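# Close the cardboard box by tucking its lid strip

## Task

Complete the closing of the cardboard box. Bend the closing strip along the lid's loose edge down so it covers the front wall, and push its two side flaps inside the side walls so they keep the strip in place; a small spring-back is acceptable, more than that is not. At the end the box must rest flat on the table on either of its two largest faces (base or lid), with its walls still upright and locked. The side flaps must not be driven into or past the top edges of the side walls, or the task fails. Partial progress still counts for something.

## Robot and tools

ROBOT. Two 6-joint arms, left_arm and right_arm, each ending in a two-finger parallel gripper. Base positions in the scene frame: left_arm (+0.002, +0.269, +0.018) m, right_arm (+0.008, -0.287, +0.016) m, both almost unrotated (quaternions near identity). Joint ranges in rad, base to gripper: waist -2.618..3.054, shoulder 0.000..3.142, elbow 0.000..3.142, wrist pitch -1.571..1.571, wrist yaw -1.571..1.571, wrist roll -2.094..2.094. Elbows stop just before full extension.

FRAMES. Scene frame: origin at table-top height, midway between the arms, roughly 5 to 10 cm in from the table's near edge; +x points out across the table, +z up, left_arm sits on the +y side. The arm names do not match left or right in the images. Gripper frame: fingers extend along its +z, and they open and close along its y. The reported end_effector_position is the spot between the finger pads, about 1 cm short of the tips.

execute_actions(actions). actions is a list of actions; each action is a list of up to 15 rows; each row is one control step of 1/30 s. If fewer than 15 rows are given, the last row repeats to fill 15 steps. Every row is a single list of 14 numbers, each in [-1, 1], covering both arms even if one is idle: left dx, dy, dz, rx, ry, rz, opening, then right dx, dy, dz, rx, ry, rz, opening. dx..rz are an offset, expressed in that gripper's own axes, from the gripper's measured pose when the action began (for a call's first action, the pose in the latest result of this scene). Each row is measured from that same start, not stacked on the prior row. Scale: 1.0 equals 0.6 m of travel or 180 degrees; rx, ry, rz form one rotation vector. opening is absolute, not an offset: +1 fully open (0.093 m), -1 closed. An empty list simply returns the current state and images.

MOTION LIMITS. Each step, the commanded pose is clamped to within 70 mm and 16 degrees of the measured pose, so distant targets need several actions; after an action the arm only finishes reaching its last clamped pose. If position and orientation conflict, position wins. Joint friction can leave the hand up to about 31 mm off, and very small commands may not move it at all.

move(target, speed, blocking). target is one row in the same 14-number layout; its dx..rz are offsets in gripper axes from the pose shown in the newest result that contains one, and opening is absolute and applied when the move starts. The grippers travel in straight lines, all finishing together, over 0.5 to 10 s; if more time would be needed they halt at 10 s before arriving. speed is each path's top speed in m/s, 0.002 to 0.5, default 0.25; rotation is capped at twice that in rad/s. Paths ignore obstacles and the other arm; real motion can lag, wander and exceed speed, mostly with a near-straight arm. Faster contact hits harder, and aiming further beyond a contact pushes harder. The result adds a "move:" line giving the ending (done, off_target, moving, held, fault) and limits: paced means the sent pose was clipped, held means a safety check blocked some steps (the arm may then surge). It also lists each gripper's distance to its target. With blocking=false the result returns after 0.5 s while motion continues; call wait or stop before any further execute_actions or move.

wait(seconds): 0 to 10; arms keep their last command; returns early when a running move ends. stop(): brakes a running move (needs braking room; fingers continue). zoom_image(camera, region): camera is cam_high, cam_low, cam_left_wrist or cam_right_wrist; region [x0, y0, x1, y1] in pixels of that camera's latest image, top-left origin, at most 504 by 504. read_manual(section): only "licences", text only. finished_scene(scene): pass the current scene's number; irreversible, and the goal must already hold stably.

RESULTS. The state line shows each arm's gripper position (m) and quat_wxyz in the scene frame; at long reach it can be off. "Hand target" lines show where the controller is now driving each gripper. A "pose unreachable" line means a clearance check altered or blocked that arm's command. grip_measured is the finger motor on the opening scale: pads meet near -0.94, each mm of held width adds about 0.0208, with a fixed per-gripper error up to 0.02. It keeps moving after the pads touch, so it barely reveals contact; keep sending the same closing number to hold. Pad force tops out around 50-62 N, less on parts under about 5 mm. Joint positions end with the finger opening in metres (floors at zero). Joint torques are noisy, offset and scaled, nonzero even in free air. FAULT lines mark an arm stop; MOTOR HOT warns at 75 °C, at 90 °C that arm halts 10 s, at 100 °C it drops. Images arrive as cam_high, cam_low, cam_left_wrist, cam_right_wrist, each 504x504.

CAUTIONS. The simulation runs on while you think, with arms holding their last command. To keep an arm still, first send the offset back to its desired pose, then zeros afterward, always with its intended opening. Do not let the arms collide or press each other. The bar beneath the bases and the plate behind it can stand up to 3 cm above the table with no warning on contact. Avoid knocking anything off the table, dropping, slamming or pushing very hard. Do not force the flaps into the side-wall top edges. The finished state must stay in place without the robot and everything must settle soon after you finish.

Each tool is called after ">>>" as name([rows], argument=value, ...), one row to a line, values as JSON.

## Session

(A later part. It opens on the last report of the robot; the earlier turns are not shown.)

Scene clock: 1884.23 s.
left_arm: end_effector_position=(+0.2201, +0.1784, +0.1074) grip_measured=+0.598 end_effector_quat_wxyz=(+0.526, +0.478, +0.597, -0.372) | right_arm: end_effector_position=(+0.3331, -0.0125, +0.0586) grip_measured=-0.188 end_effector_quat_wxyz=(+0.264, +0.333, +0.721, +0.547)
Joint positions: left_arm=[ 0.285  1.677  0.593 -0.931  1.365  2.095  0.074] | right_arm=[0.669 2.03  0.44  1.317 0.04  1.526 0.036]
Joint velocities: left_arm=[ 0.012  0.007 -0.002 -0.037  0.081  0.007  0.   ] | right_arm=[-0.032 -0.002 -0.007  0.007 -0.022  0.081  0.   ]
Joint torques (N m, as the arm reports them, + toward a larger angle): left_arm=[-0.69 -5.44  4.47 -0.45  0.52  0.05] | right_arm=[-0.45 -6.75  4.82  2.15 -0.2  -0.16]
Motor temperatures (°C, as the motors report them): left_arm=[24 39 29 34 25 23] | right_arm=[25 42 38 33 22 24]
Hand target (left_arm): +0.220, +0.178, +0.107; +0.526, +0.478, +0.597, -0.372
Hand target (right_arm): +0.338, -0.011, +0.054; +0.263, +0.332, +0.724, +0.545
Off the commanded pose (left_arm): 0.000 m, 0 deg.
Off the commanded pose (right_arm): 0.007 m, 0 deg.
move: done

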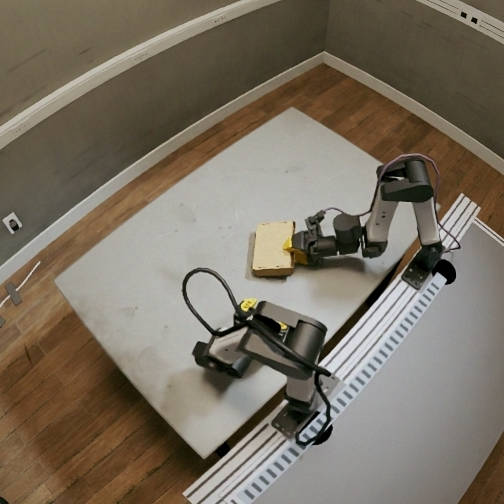

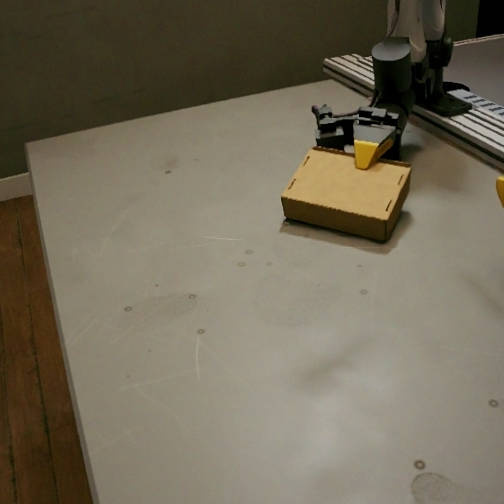

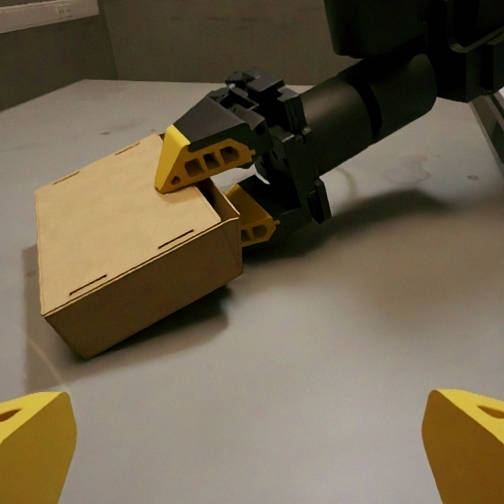

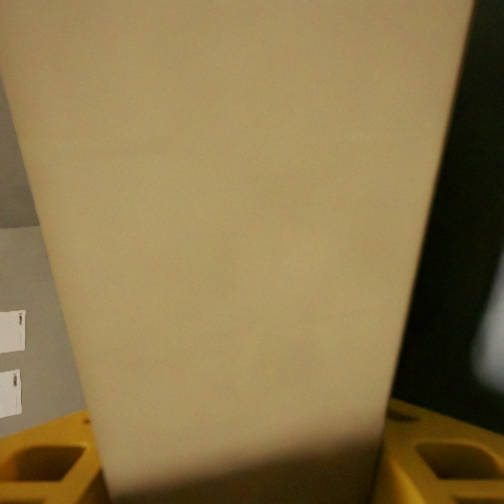

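>>> execute_actions([
  [[0,0,0,0,0,0,0.6, 0,0,0,0,0,0,0.1]],
  [[0,0,0,0,0,0,0.6, 0,0,0,0,0,0,0.25]],
  [[0,0,0,0,0,0,0.6, 0,0,0,0,0,0,0.4]],
  [[0,0,0,0,0,0,0.6, 0,0,0,0,0,0,0.55]],
])

>>> move(target=[0,0,0,0,0,0,0.6, 0,-0.02,-0.075,0.06,0,0,0.55], speed=0.03)

Scene clock: 1892.93 s.
left_arm: end_effector_position=(+0.2201, +0.1784, +0.1074) grip_measured=+0.598 end_effector_quat_wxyz=(+0.526, +0.478, +0.597, -0.372) | right_arm: end_effector_position=(+0.3348, -0.0115, +0.0669) grip_measured=+0.548 end_effector_quat_wxyz=(+0.269, +0.330, +0.711, +0.559)
Joint positions: left_arm=[ 0.285  1.677  0.593 -0.931  1.365  2.095  0.074] | right_arm=[0.669 2.027 0.44  1.347 0.04  1.527 0.072]
Joint velocities: left_arm=[ 0.002 -0.007 -0.012 -0.022  0.022 -0.022 -0.001] | right_arm=[-0.007  0.017  0.002  0.007  0.037 -0.022  0.001]
Joint torques (N m, as the arm reports them, + toward a larger angle): left_arm=[-0.65 -5.48  4.37 -0.44  0.52  0.02] | right_arm=[ 0.3  -8.17  3.62  2.08 -0.09 -0.14]
Motor temperatures (°C, as the motors report them): left_arm=[24 39 30 33 25 23] | right_arm=[25 42 37 35 22 24]
Hand target (left_arm): +0.220, +0.178, +0.107; +0.526, +0.478, +0.597, -0.372
Hand target (right_arm): +0.334, -0.012, +0.063; +0.267, +0.332, +0.716, +0.554
Off the commanded pose (left_arm): 0.000 m, 0 deg.
Off the commanded pose (right_arm): 0.004 m, 1 deg.

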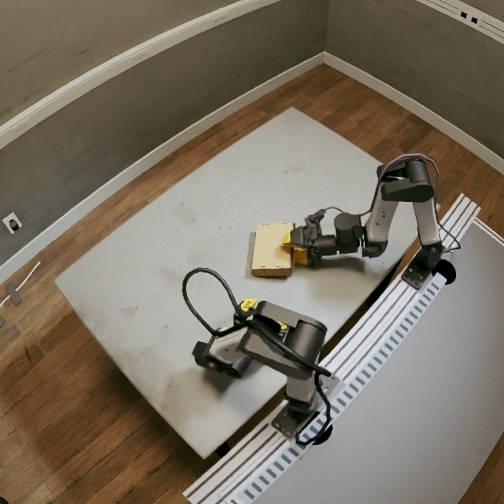

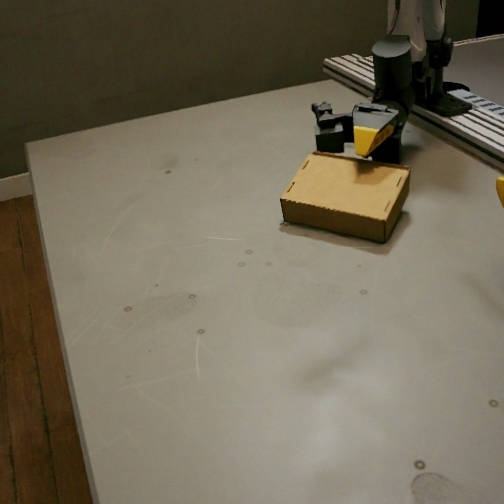

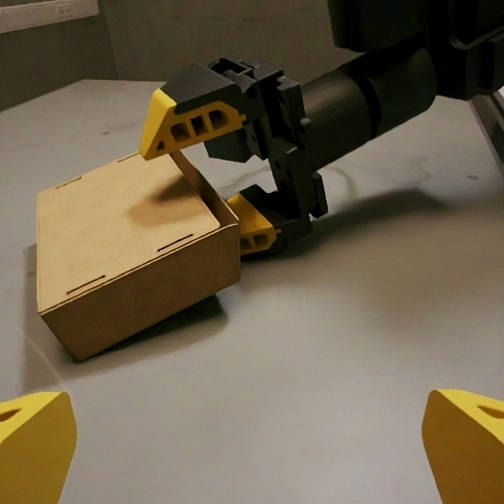

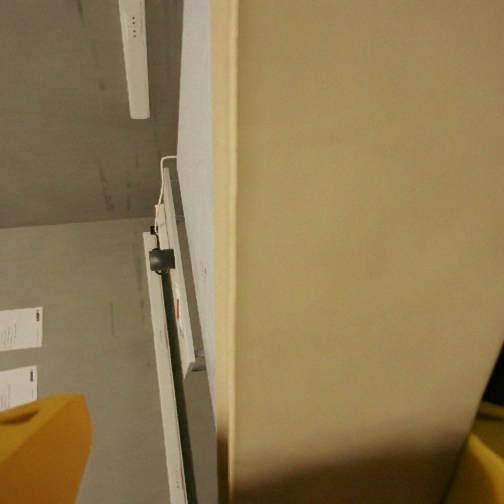

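Scene clock: 1896.50 s.
left_arm: end_effector_position=(+0.2201, +0.1784, +0.1074) grip_measured=+0.598 end_effector_quat_wxyz=(+0.526, +0.478, +0.597, -0.372) | right_arm: end_effector_position=(+0.3096, -0.0365, +0.0764) grip_measured=+0.548 end_effector_quat_wxyz=(+0.246, +0.349, +0.752, +0.503)
Joint positions: left_arm=[ 0.285  1.677  0.593 -0.931  1.365  2.095  0.074] | right_arm=[0.669 1.708 0.358 0.96  0.051 1.529 0.072]
Joint velocities: left_arm=[ 0.007 -0.007 -0.002 -0.022 -0.007 -0.051  0.001] | right_arm=[-0.012 -0.007 -0.007  0.007 -0.066  0.037  0.   ]
Joint torques (N m, as the arm reports them, + toward a larger angle): left_arm=[-0.7  -5.38  4.43 -0.41  0.54  0.05] | right_arm=[ 1.   -7.45  3.11  1.96 -0.01 -0.07]
Motor temperatures (°C, as the motors report them): left_arm=[24 39 30 33 25 23] | right_arm=[25 42 37 35 22 24]
Hand target (left_arm): +0.220, +0.178, +0.107; +0.526, +0.478, +0.597, -0.372
Hand target (right_arm): +0.300, -0.041, +0.067; +0.239, +0.354, +0.761, +0.489
Off the commanded pose (left_arm): 0.000 m, 0 deg.
Off the commanded pose (right_arm): 0.016 m, 2 deg.
move: off_target (right_arm)

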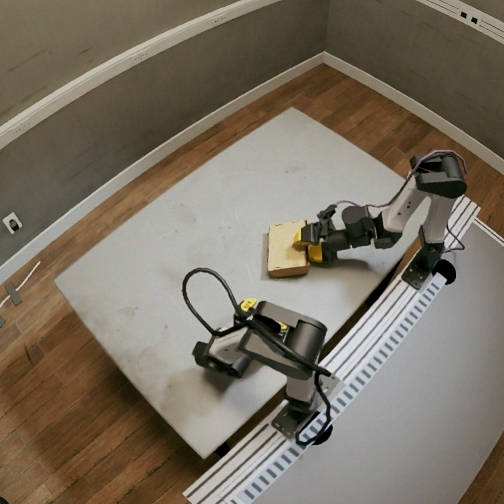

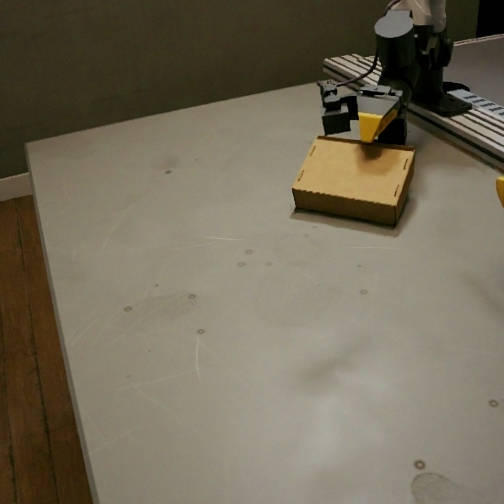

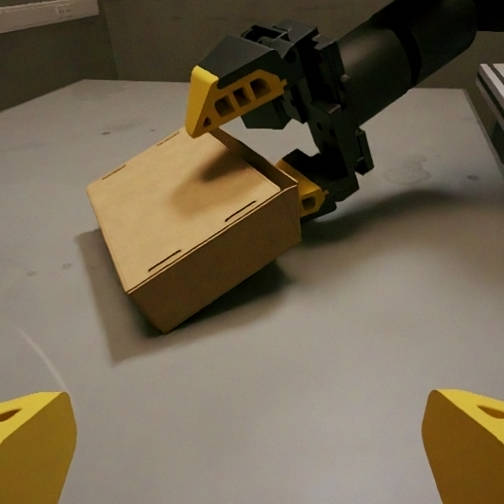

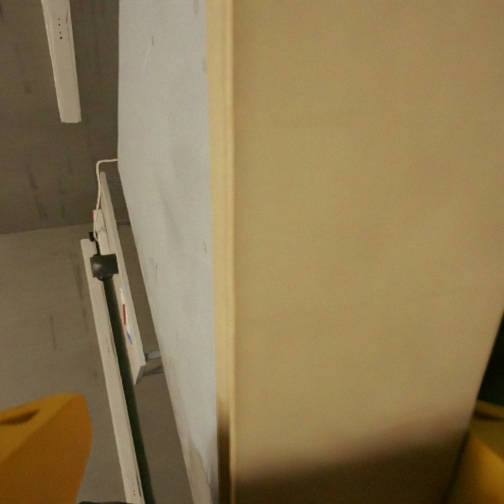

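>>> move(target=[0,0,0,0,0,0,0.6, 0,-0.04,0.015,0.13,0,0,1], speed=0.04)

Scene clock: 1910.80 s.
left_arm: end_effector_position=(+0.2201, +0.1784, +0.1074) grip_measured=+0.598 end_effector_quat_wxyz=(+0.526, +0.478, +0.597, -0.372) | right_arm: end_effector_position=(+0.3089, -0.0393, +0.0512) grip_measured=+1.000 end_effector_quat_wxyz=(+0.176, +0.389, +0.836, +0.345)
Joint positions: left_arm=[ 0.285  1.677  0.593 -0.931  1.365  2.095  0.074] | right_arm=[0.669 1.631 0.628 0.22  0.067 1.546 0.093]
Joint velocities: left_arm=[ 0.012 -0.012 -0.002 -0.037  0.022 -0.051 -0.   ] | right_arm=[-0.012 -0.007 -0.002 -0.037  0.051  0.022  0.   ]
Joint torques (N m, as the arm reports them, + toward a larger angle): left_arm=[-0.6  -5.43  4.41 -0.42  0.54  0.05] | right_arm=[ 0.74 -6.33  7.3   1.52 -0.02 -0.04]
Motor temperatures (°C, as the motors report them): left_arm=[24 38 30 32 25 23] | right_arm=[25 41 37 36 22 24]
Hand target (left_arm): +0.220, +0.178, +0.107; +0.526, +0.478, +0.597, -0.372
Hand target (right_arm): +0.310, -0.037, +0.050; +0.175, +0.391, +0.838, +0.338
Off the commanded pose (left_arm): 0.000 m, 0 deg.
Off the commanded pose (right_arm): 0.002 m, 1 deg.
move: done

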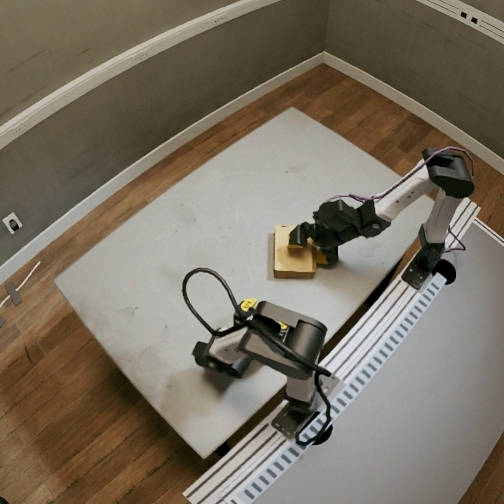

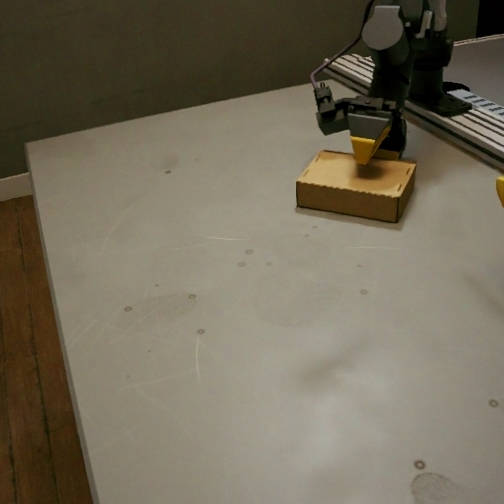

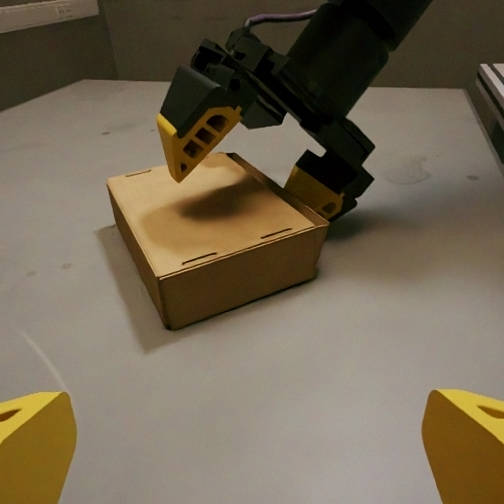

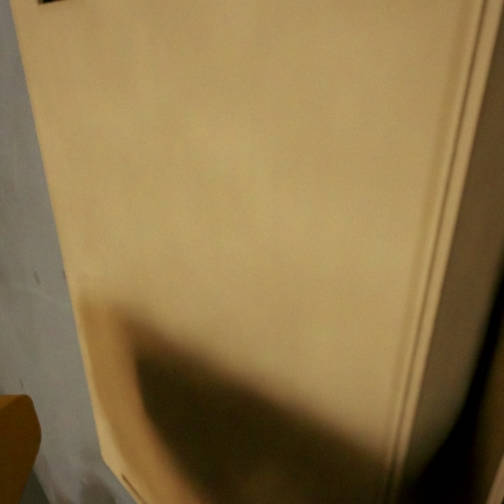

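Withdraw horizontally.

>>> move(target=[0,0,0,0,0,0,0.6, 0,-0.045,-0.05,0.03,0,0,1], speed=0.04)

Scene clock: 1914.73 s.
left_arm: end_effector_position=(+0.2201, +0.1784, +0.1074) grip_measured=+0.598 end_effector_quat_wxyz=(+0.526, +0.478, +0.597, -0.372) | right_arm: end_effector_position=(+0.2892, -0.0573, +0.0639) grip_measured=+1.000 end_effector_quat_wxyz=(+0.166, +0.392, +0.846, +0.322)
Joint positions: left_arm=[ 0.285  1.677  0.593 -0.931  1.365  2.095  0.074] | right_arm=[0.669 1.494 0.607 0.051 0.067 1.547 0.093]
Joint velocities: left_arm=[ 0.022 -0.017  0.007 -0.007  0.007 -0.095  0.   ] | right_arm=[-0.002 -0.002  0.007 -0.037  0.037 -0.037  0.   ]
Joint torques (N m, as the arm reports them, + toward a larger angle): left_arm=[-0.57 -5.56  4.39 -0.44  0.5   0.02] | right_arm=[ 0.52 -7.14  4.65  1.46  0.01 -0.02]
Motor temperatures (°C, as the motors report them): left_arm=[24 38 30 32 25 23] | right_arm=[25 41 37 35 22 24]
Hand target (left_arm): +0.220, +0.178, +0.107; +0.526, +0.478, +0.597, -0.372
Hand target (right_arm): +0.279, -0.065, +0.054; +0.159, +0.396, +0.851, +0.305
Off the commanded pose (left_arm): 0.000 m, 0 deg.
Off the commanded pose (right_arm): 0.018 m, 2 deg.
move: off_target (right_arm)

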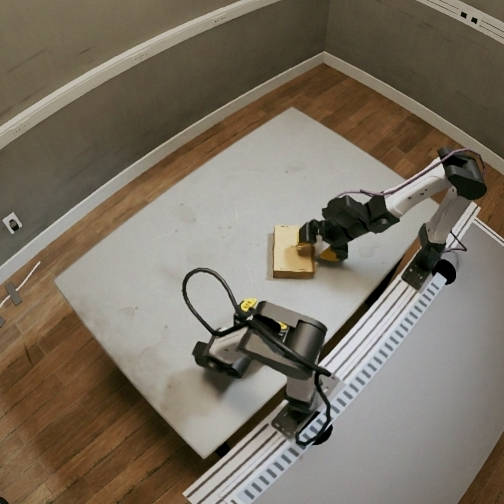

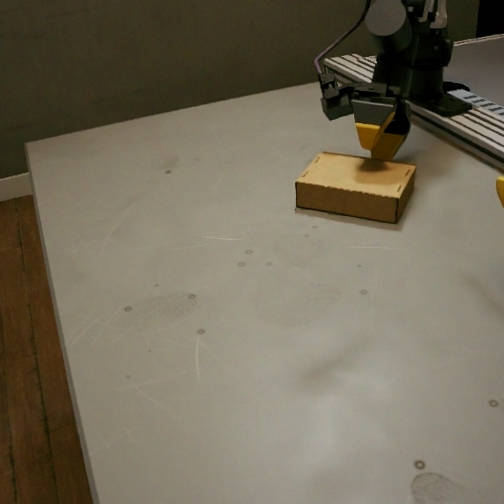

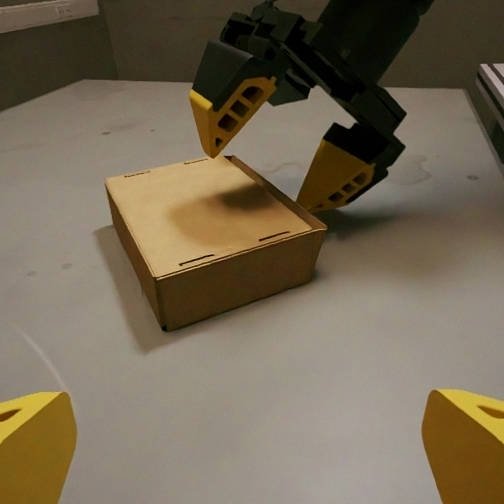

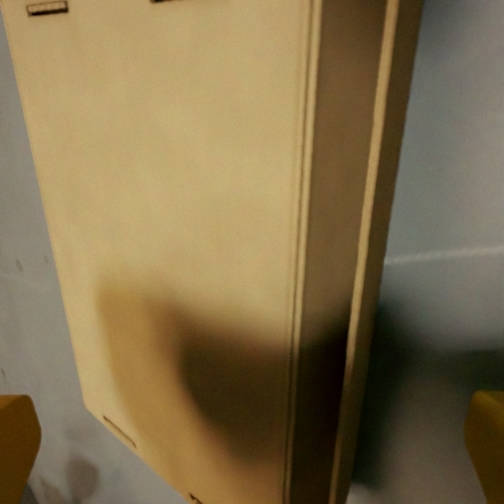

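>>> move(target=[-0.065,0.128,0.287,0,0.35,0,-1, 0,0,-0.1,0,0,-0.5,1], speed=0.15)

Scene clock: 1927.50 s.
left_arm: end_effector_position=(+0.3438, +0.0351, +0.1332) grip_measured=-1.000 end_effector_quat_wxyz=(+0.155, +0.601, +0.781, -0.067) | right_arm: end_effector_position=(+0.2642, -0.0816, +0.1114) grip_measured=+1.000 end_effector_quat_wxyz=(+0.351, -0.311, +0.876, +0.117)
Joint positions: left_arm=[-0.632  1.851  1.518 -0.944  0.148  0.745  0.   ] | right_arm=[ 0.669  1.218  0.607 -0.21   0.067 -0.004  0.093]
Joint velocities: left_arm=[-0.017  0.002 -0.017 -0.037  0.007 -0.095  0.   ] | right_arm=[-0.002 -0.007 -0.002  0.007 -0.022 -0.022  0.   ]
Joint torques (N m, as the arm reports them, + toward a larger angle): left_arm=[-1.5  -8.7   9.64  1.03  0.08  0.  ] | right_arm=[ 1.41 -5.27  6.83  1.53 -0.02 -0.16]
Motor temperatures (°C, as the motors report them): left_arm=[24 38 31 32 25 23] | right_arm=[25 40 37 35 22 24]
Hand target (left_arm): +0.342, +0.033, +0.126; +0.139, +0.602, +0.784, -0.067
Hand target (right_arm): +0.258, -0.082, +0.109; +0.345, -0.321, +0.875, +0.111
Off the commanded pose (left_arm): 0.014 m, 2 deg.
Off the commanded pose (right_arm): 0.008 m, 1 deg.
move: off_target (left_arm)

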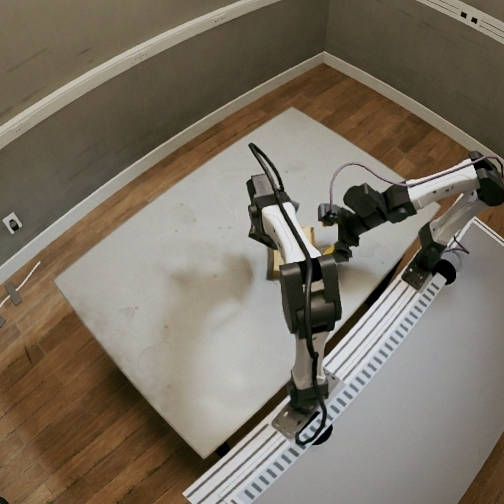

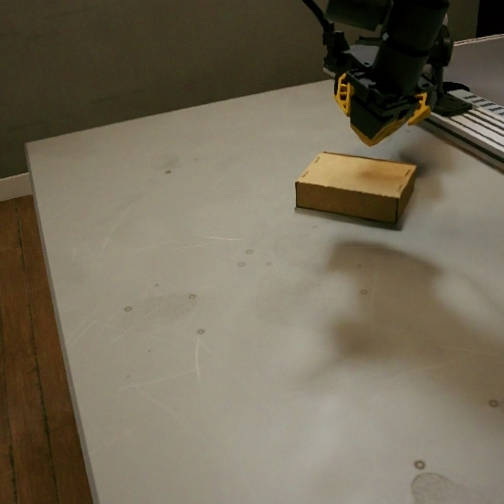

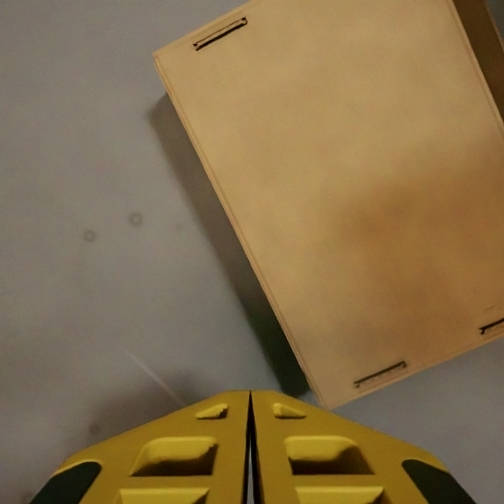

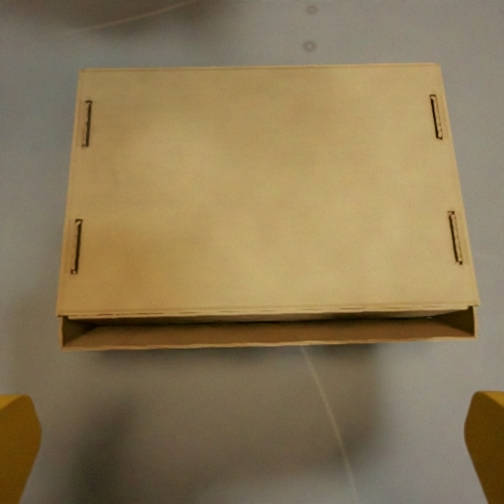

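>>> move(target=[-0.025,0.037,0.18,0,0,-0.13,-1, 0.095,-0.01,0.095,0,0,0,1], speed=0.08)

Scene clock: 1941.73 s.
left_arm: end_effector_position=(+0.3847, +0.0006, +0.0504) grip_measured=-1.000 end_effector_quat_wxyz=(+0.143, +0.428, +0.887, -0.099) | right_arm: end_effector_position=(+0.2741, -0.0832, +0.0451) grip_measured=+1.000 end_effector_quat_wxyz=(+0.369, -0.306, +0.869, +0.119)
Joint positions: left_arm=[-0.647  2.107  1.543 -0.699  0.146  0.319  0.   ] | right_arm=[ 0.629  1.435  0.412  0.242  0.049 -0.034  0.093]
Joint velocities: left_arm=[-0.007 -0.012 -0.022 -0.081  0.007  0.051  0.   ] | right_arm=[-0.017  0.002 -0.002  0.007 -0.007  0.051  0.   ]
Joint torques (N m, as the arm reports them, + toward a larger angle): left_arm=[ -1.7  -10.13   8.94   1.46   0.01  -0.03] | right_arm=[-0.56 -3.97  4.21  1.86 -0.18 -0.16]
Motor temperatures (°C, as the motors report them): left_arm=[24 40 33 31 25 23] | right_arm=[25 39 38 35 22 24]
Hand target (left_arm): +0.386, -0.006, +0.039; +0.138, +0.430, +0.887, -0.097
Hand target (right_arm): +0.266, -0.090, +0.031; +0.351, -0.311, +0.876, +0.116
Off the commanded pose (left_arm): 0.013 m, 1 deg.
Off the commanded pose (right_arm): 0.017 m, 2 deg.
move: off_target (left_arm, right_arm)

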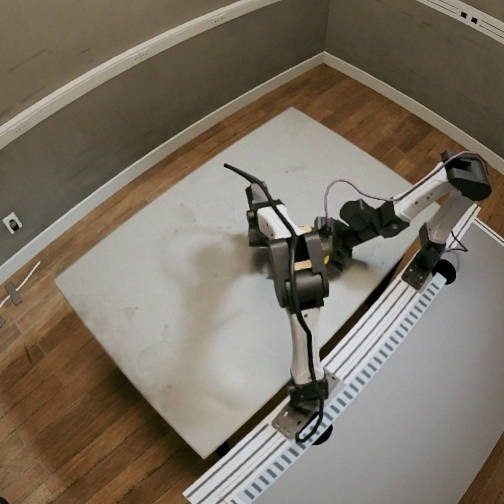

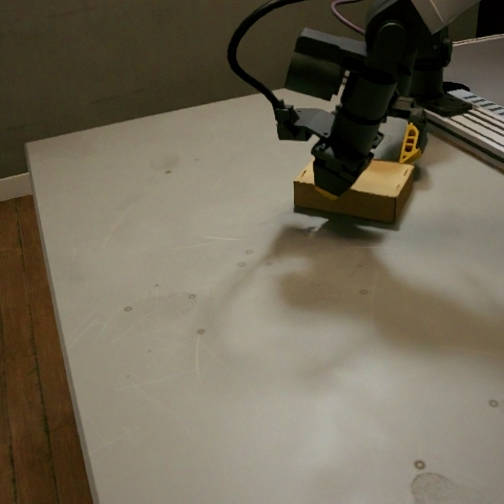

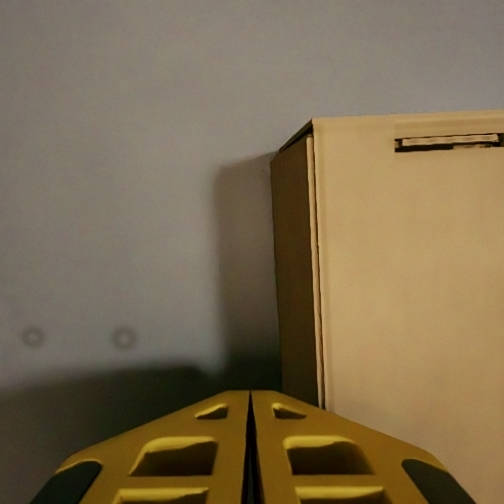

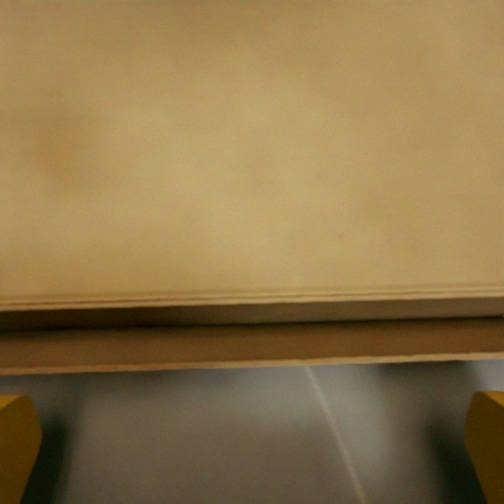

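>>> move(target=[0.02,0,0.035,0,0,0,-1, 0.01,0,0.03,0,0,0,1], speed=0.03)

>>> move(target=[0,0,0,0,0,0,-1, -0.03,0,0.04,0,0,0,1], speed=0.03)

Scene clock: 1947.73 s.
left_arm: end_effector_position=(+0.3921, -0.0058, +0.0479) grip_measured=-1.000 end_effector_quat_wxyz=(+0.169, +0.428, +0.881, -0.107) | right_arm: end_effector_position=(+0.2814, -0.0767, +0.0333) grip_measured=+1.000 end_effector_quat_wxyz=(+0.375, -0.305, +0.867, +0.121)
Joint positions: left_arm=[-0.647  2.107  1.513 -0.616  0.155  0.318  0.   ] | right_arm=[ 0.629  1.532  0.412  0.353  0.049 -0.034  0.093]
Joint velocities: left_arm=[ 0.002  0.022  0.012 -0.007  0.051 -0.051  0.   ] | right_arm=[-0.002 -0.007 -0.017  0.081  0.007  0.037  0.   ]
Joint torques (N m, as the arm reports them, + toward a larger angle): left_arm=[ -0.69 -11.84   4.46   1.49   0.     0.06] | right_arm=[-0.06 -4.57  5.55  1.85 -0.14 -0.1 ]
Motor temperatures (°C, as the motors report them): left_arm=[24 41 33 32 24 23] | right_arm=[25 38 38 36 22 24]
Hand target (left_arm): +0.381, +0.003, +0.027; +0.143, +0.429, +0.887, -0.099
Hand target (right_arm): +0.281, -0.078, +0.028; +0.369, -0.306, +0.870, +0.118
Off the commanded pose (left_arm): 0.026 m, 3 deg.
Off the commanded pose (right_arm): 0.005 m, 1 deg.
move: off_target (left_arm)

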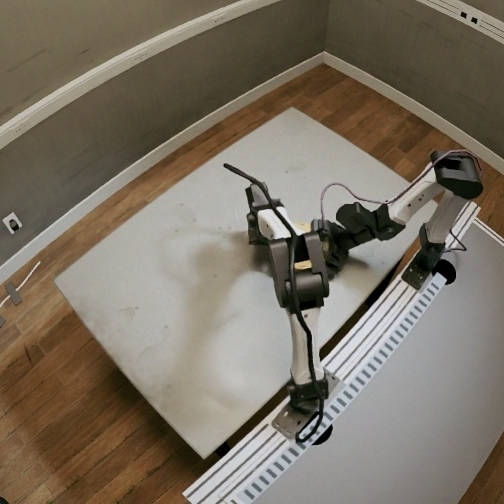

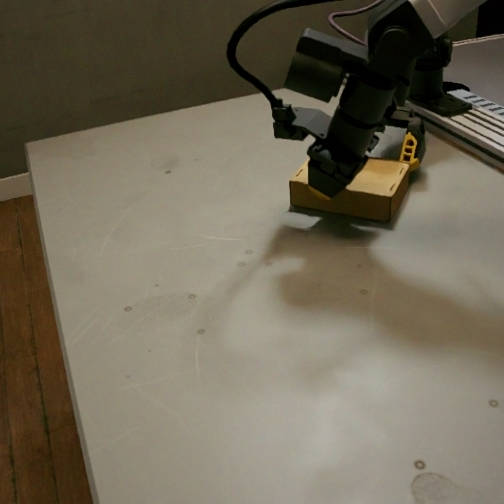

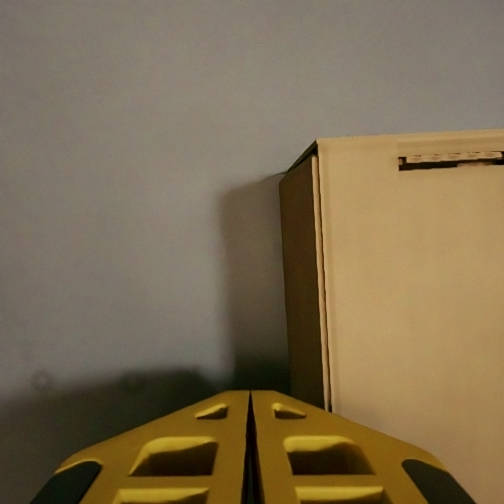

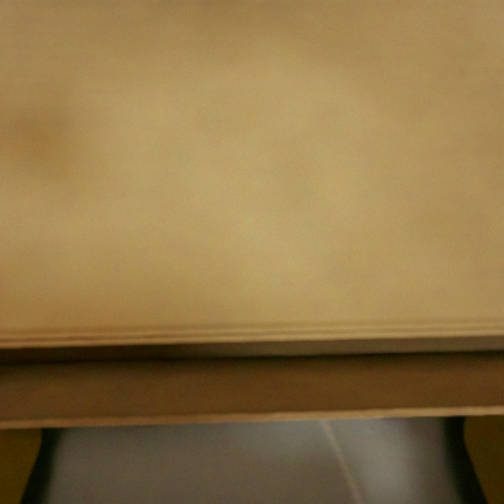

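Scene clock: 1949.00 s.
left_arm: end_effector_position=(+0.4025, +0.0012, +0.0496) grip_measured=-1.000 end_effector_quat_wxyz=(+0.182, +0.420, +0.884, -0.092) | right_arm: end_effector_position=(+0.2968, -0.0638, +0.0283) grip_measured=+1.000 end_effector_quat_wxyz=(+0.370, -0.306, +0.869, +0.119)
Joint positions: left_arm=[-0.634  2.106  1.513 -0.596  0.124  0.318  0.   ] | right_arm=[ 0.629  1.629  0.491  0.36   0.048 -0.034  0.093]
Joint velocities: left_arm=[ 0.007 -0.012  0.007  0.051 -0.066  0.007  0.   ] | right_arm=[ 0.007 -0.012 -0.007 -0.022  0.037 -0.007  0.   ]
Joint torques (N m, as the arm reports them, + toward a larger angle): left_arm=[ -1.77 -13.03   7.9    1.27   0.36   0.04] | right_arm=[ 0.3  -4.36  7.01  1.91 -0.07 -0.04]
Motor temperatures (°C, as the motors report them): left_arm=[24 41 34 32 24 23] | right_arm=[25 38 38 36 22 24]
Hand target (left_arm): +0.392, -0.006, +0.048; +0.169, +0.428, +0.881, -0.106
Hand target (right_arm): +0.304, -0.058, +0.029; +0.375, -0.305, +0.867, +0.121
Off the commanded pose (left_arm): 0.013 m, 2 deg.
Off the commanded pose (right_arm): 0.010 m, 1 deg.
move: off_target (left_arm)

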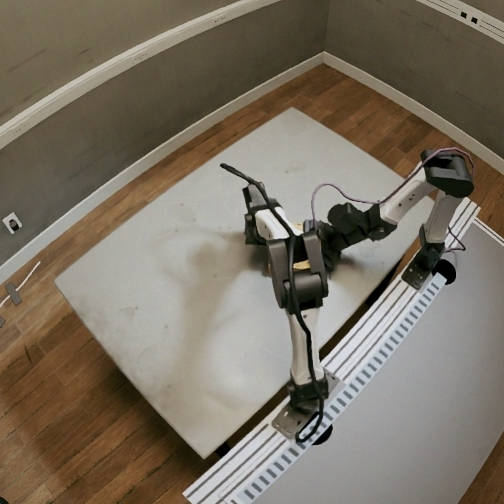

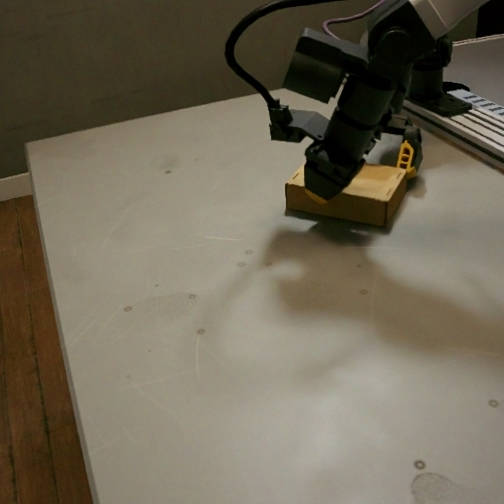

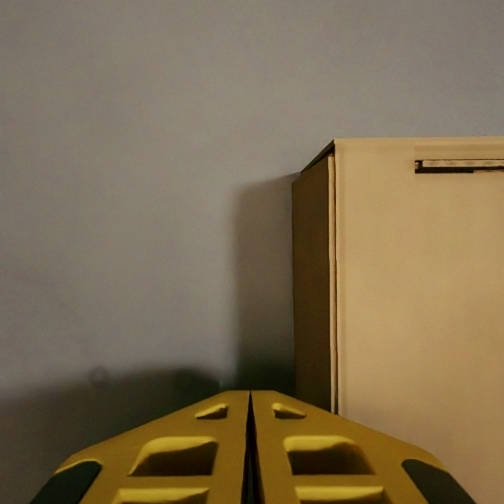

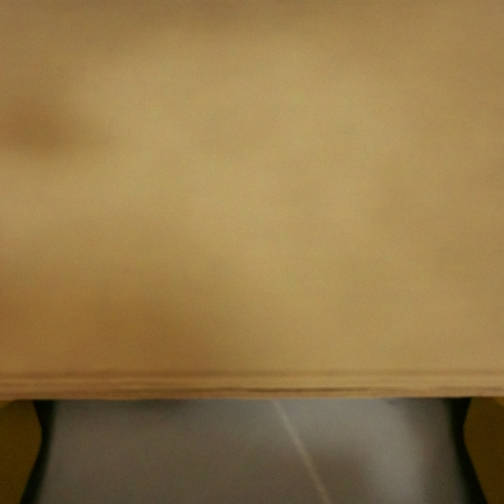

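Closed. Back off both.

>>> move(target=[0,0.03,0,0,0,0,-1, 0.03,0,-0.04,0,0,0,1], speed=0.04)

>>> move(target=[0,0,-0.12,0,0,0,-1, 0,0,-0.13,0,0,0,1], speed=0.1)

Scene clock: 1954.63 s.
left_arm: end_effector_position=(+0.4163, +0.0118, +0.0558) grip_measured=-1.000 end_effector_quat_wxyz=(+0.194, +0.417, +0.883, -0.089) | right_arm: end_effector_position=(+0.2845, -0.0744, +0.0431) grip_measured=+1.000 end_effector_quat_wxyz=(+0.388, -0.303, +0.862, +0.125)
Joint positions: left_arm=[-0.598  2.106  1.532 -0.596  0.13   0.347  0.   ] | right_arm=[ 0.629  1.506  0.417  0.352  0.048 -0.034  0.093]
Joint velocities: left_arm=[-0.012 -0.027 -0.012  0.007 -0.066 -0.007  0.   ] | right_arm=[-0.017 -0.002 -0.002 -0.022 -0.037  0.051  0.   ]
Joint torques (N m, as the arm reports them, + toward a larger angle): left_arm=[ -0.29 -11.28   9.45   1.3    0.17   0.13] | right_arm=[ 0.09 -6.61  3.88  1.64 -0.1  -0.07]
Motor temperatures (°C, as the motors report them): left_arm=[24 43 34 32 25 23] | right_arm=[25 38 38 37 22 24]
Hand target (left_arm): +0.416, +0.013, +0.049; +0.182, +0.420, +0.884, -0.092
Hand target (right_arm): +0.274, -0.082, +0.033; +0.370, -0.306, +0.869, +0.119
Off the commanded pose (left_arm): 0.006 m, 1 deg.
Off the commanded pose (right_arm): 0.017 m, 2 deg.
move: off_target (right_arm)

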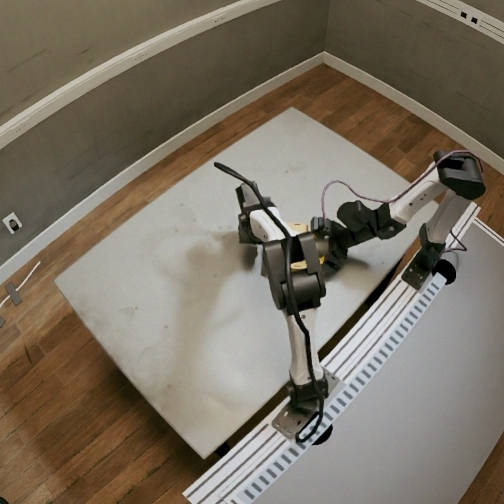

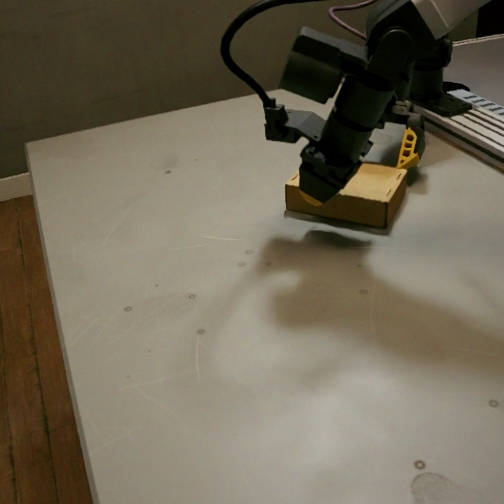

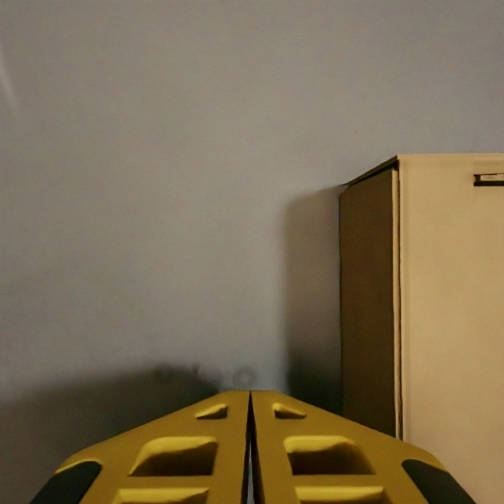

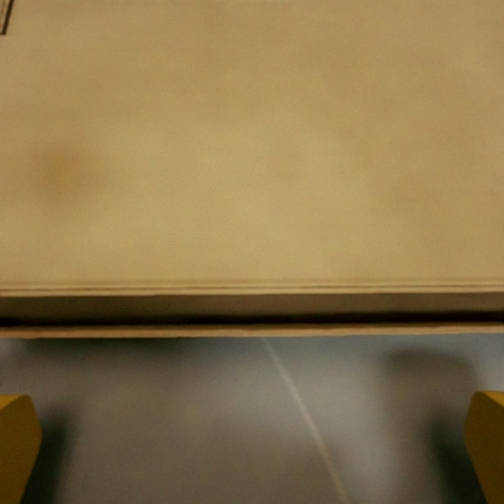

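Scene clock: 1956.07 s.
left_arm: end_effector_position=(+0.3949, +0.0357, +0.1093) grip_measured=-1.000 end_effector_quat_wxyz=(+0.186, +0.416, +0.886, -0.086) | right_arm: end_effector_position=(+0.2517, -0.1048, +0.1121) grip_measured=+1.000 end_effector_quat_wxyz=(+0.407, -0.297, +0.854, +0.132)
Joint positions: left_arm=[-0.577  1.952  1.532 -0.768  0.133  0.365  0.   ] | right_arm=[ 0.629  1.024  0.417 -0.085  0.049 -0.031  0.093]
Joint velocities: left_arm=[ 0.002  0.007  0.007  0.022 -0.007 -0.051  0.   ] | right_arm=[ 0.002 -0.017 -0.002 -0.037  0.081  0.007  0.   ]
Joint torques (N m, as the arm reports them, + toward a larger angle): left_arm=[ -0.16 -12.91   9.79   1.27   0.17   0.13] | right_arm=[ 1.49 -3.7   5.19  1.7   0.   -0.06]
Motor temperatures (°C, as the motors report them): left_arm=[24 43 34 31 25 23] | right_arm=[25 38 38 37 22 24]
Hand target (left_arm): +0.397, +0.036, +0.121; +0.194, +0.417, +0.883, -0.089
Hand target (right_arm): +0.240, -0.110, +0.097; +0.388, -0.303, +0.862, +0.125
Off the commanded pose (left_arm): 0.012 m, 1 deg.
Off the commanded pose (right_arm): 0.022 m, 3 deg.
move: off_target (left_arm, right_arm)

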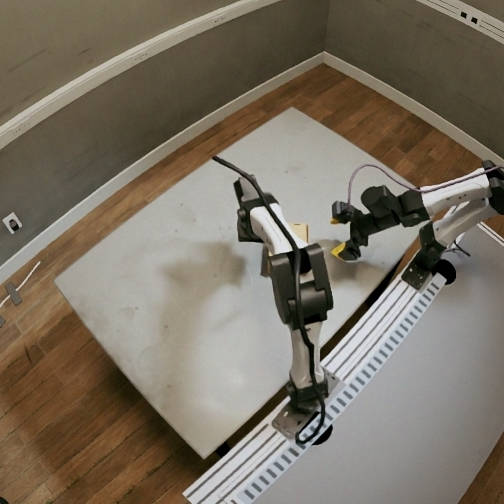

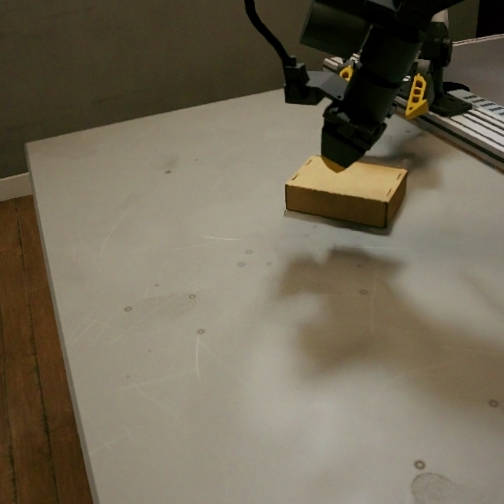

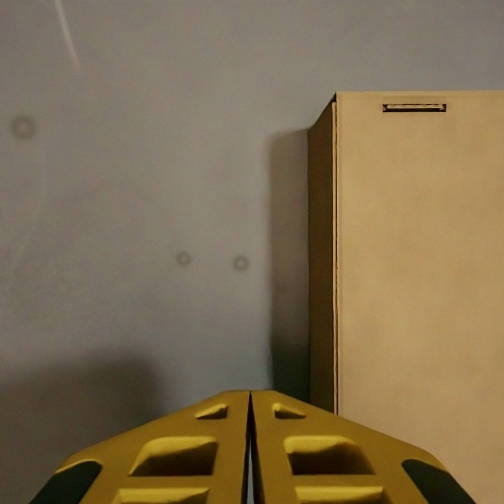

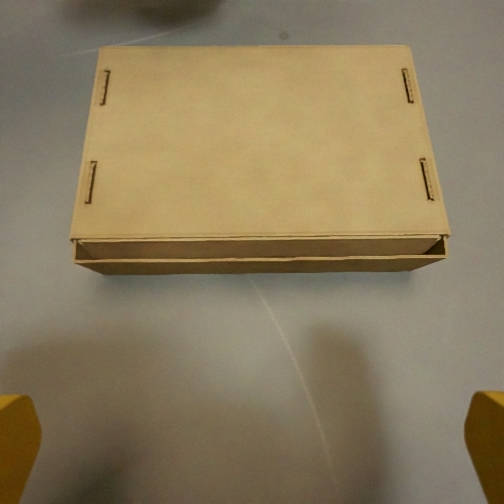

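>>> finished_scene(scene=1)

The scene is finished: the task was done.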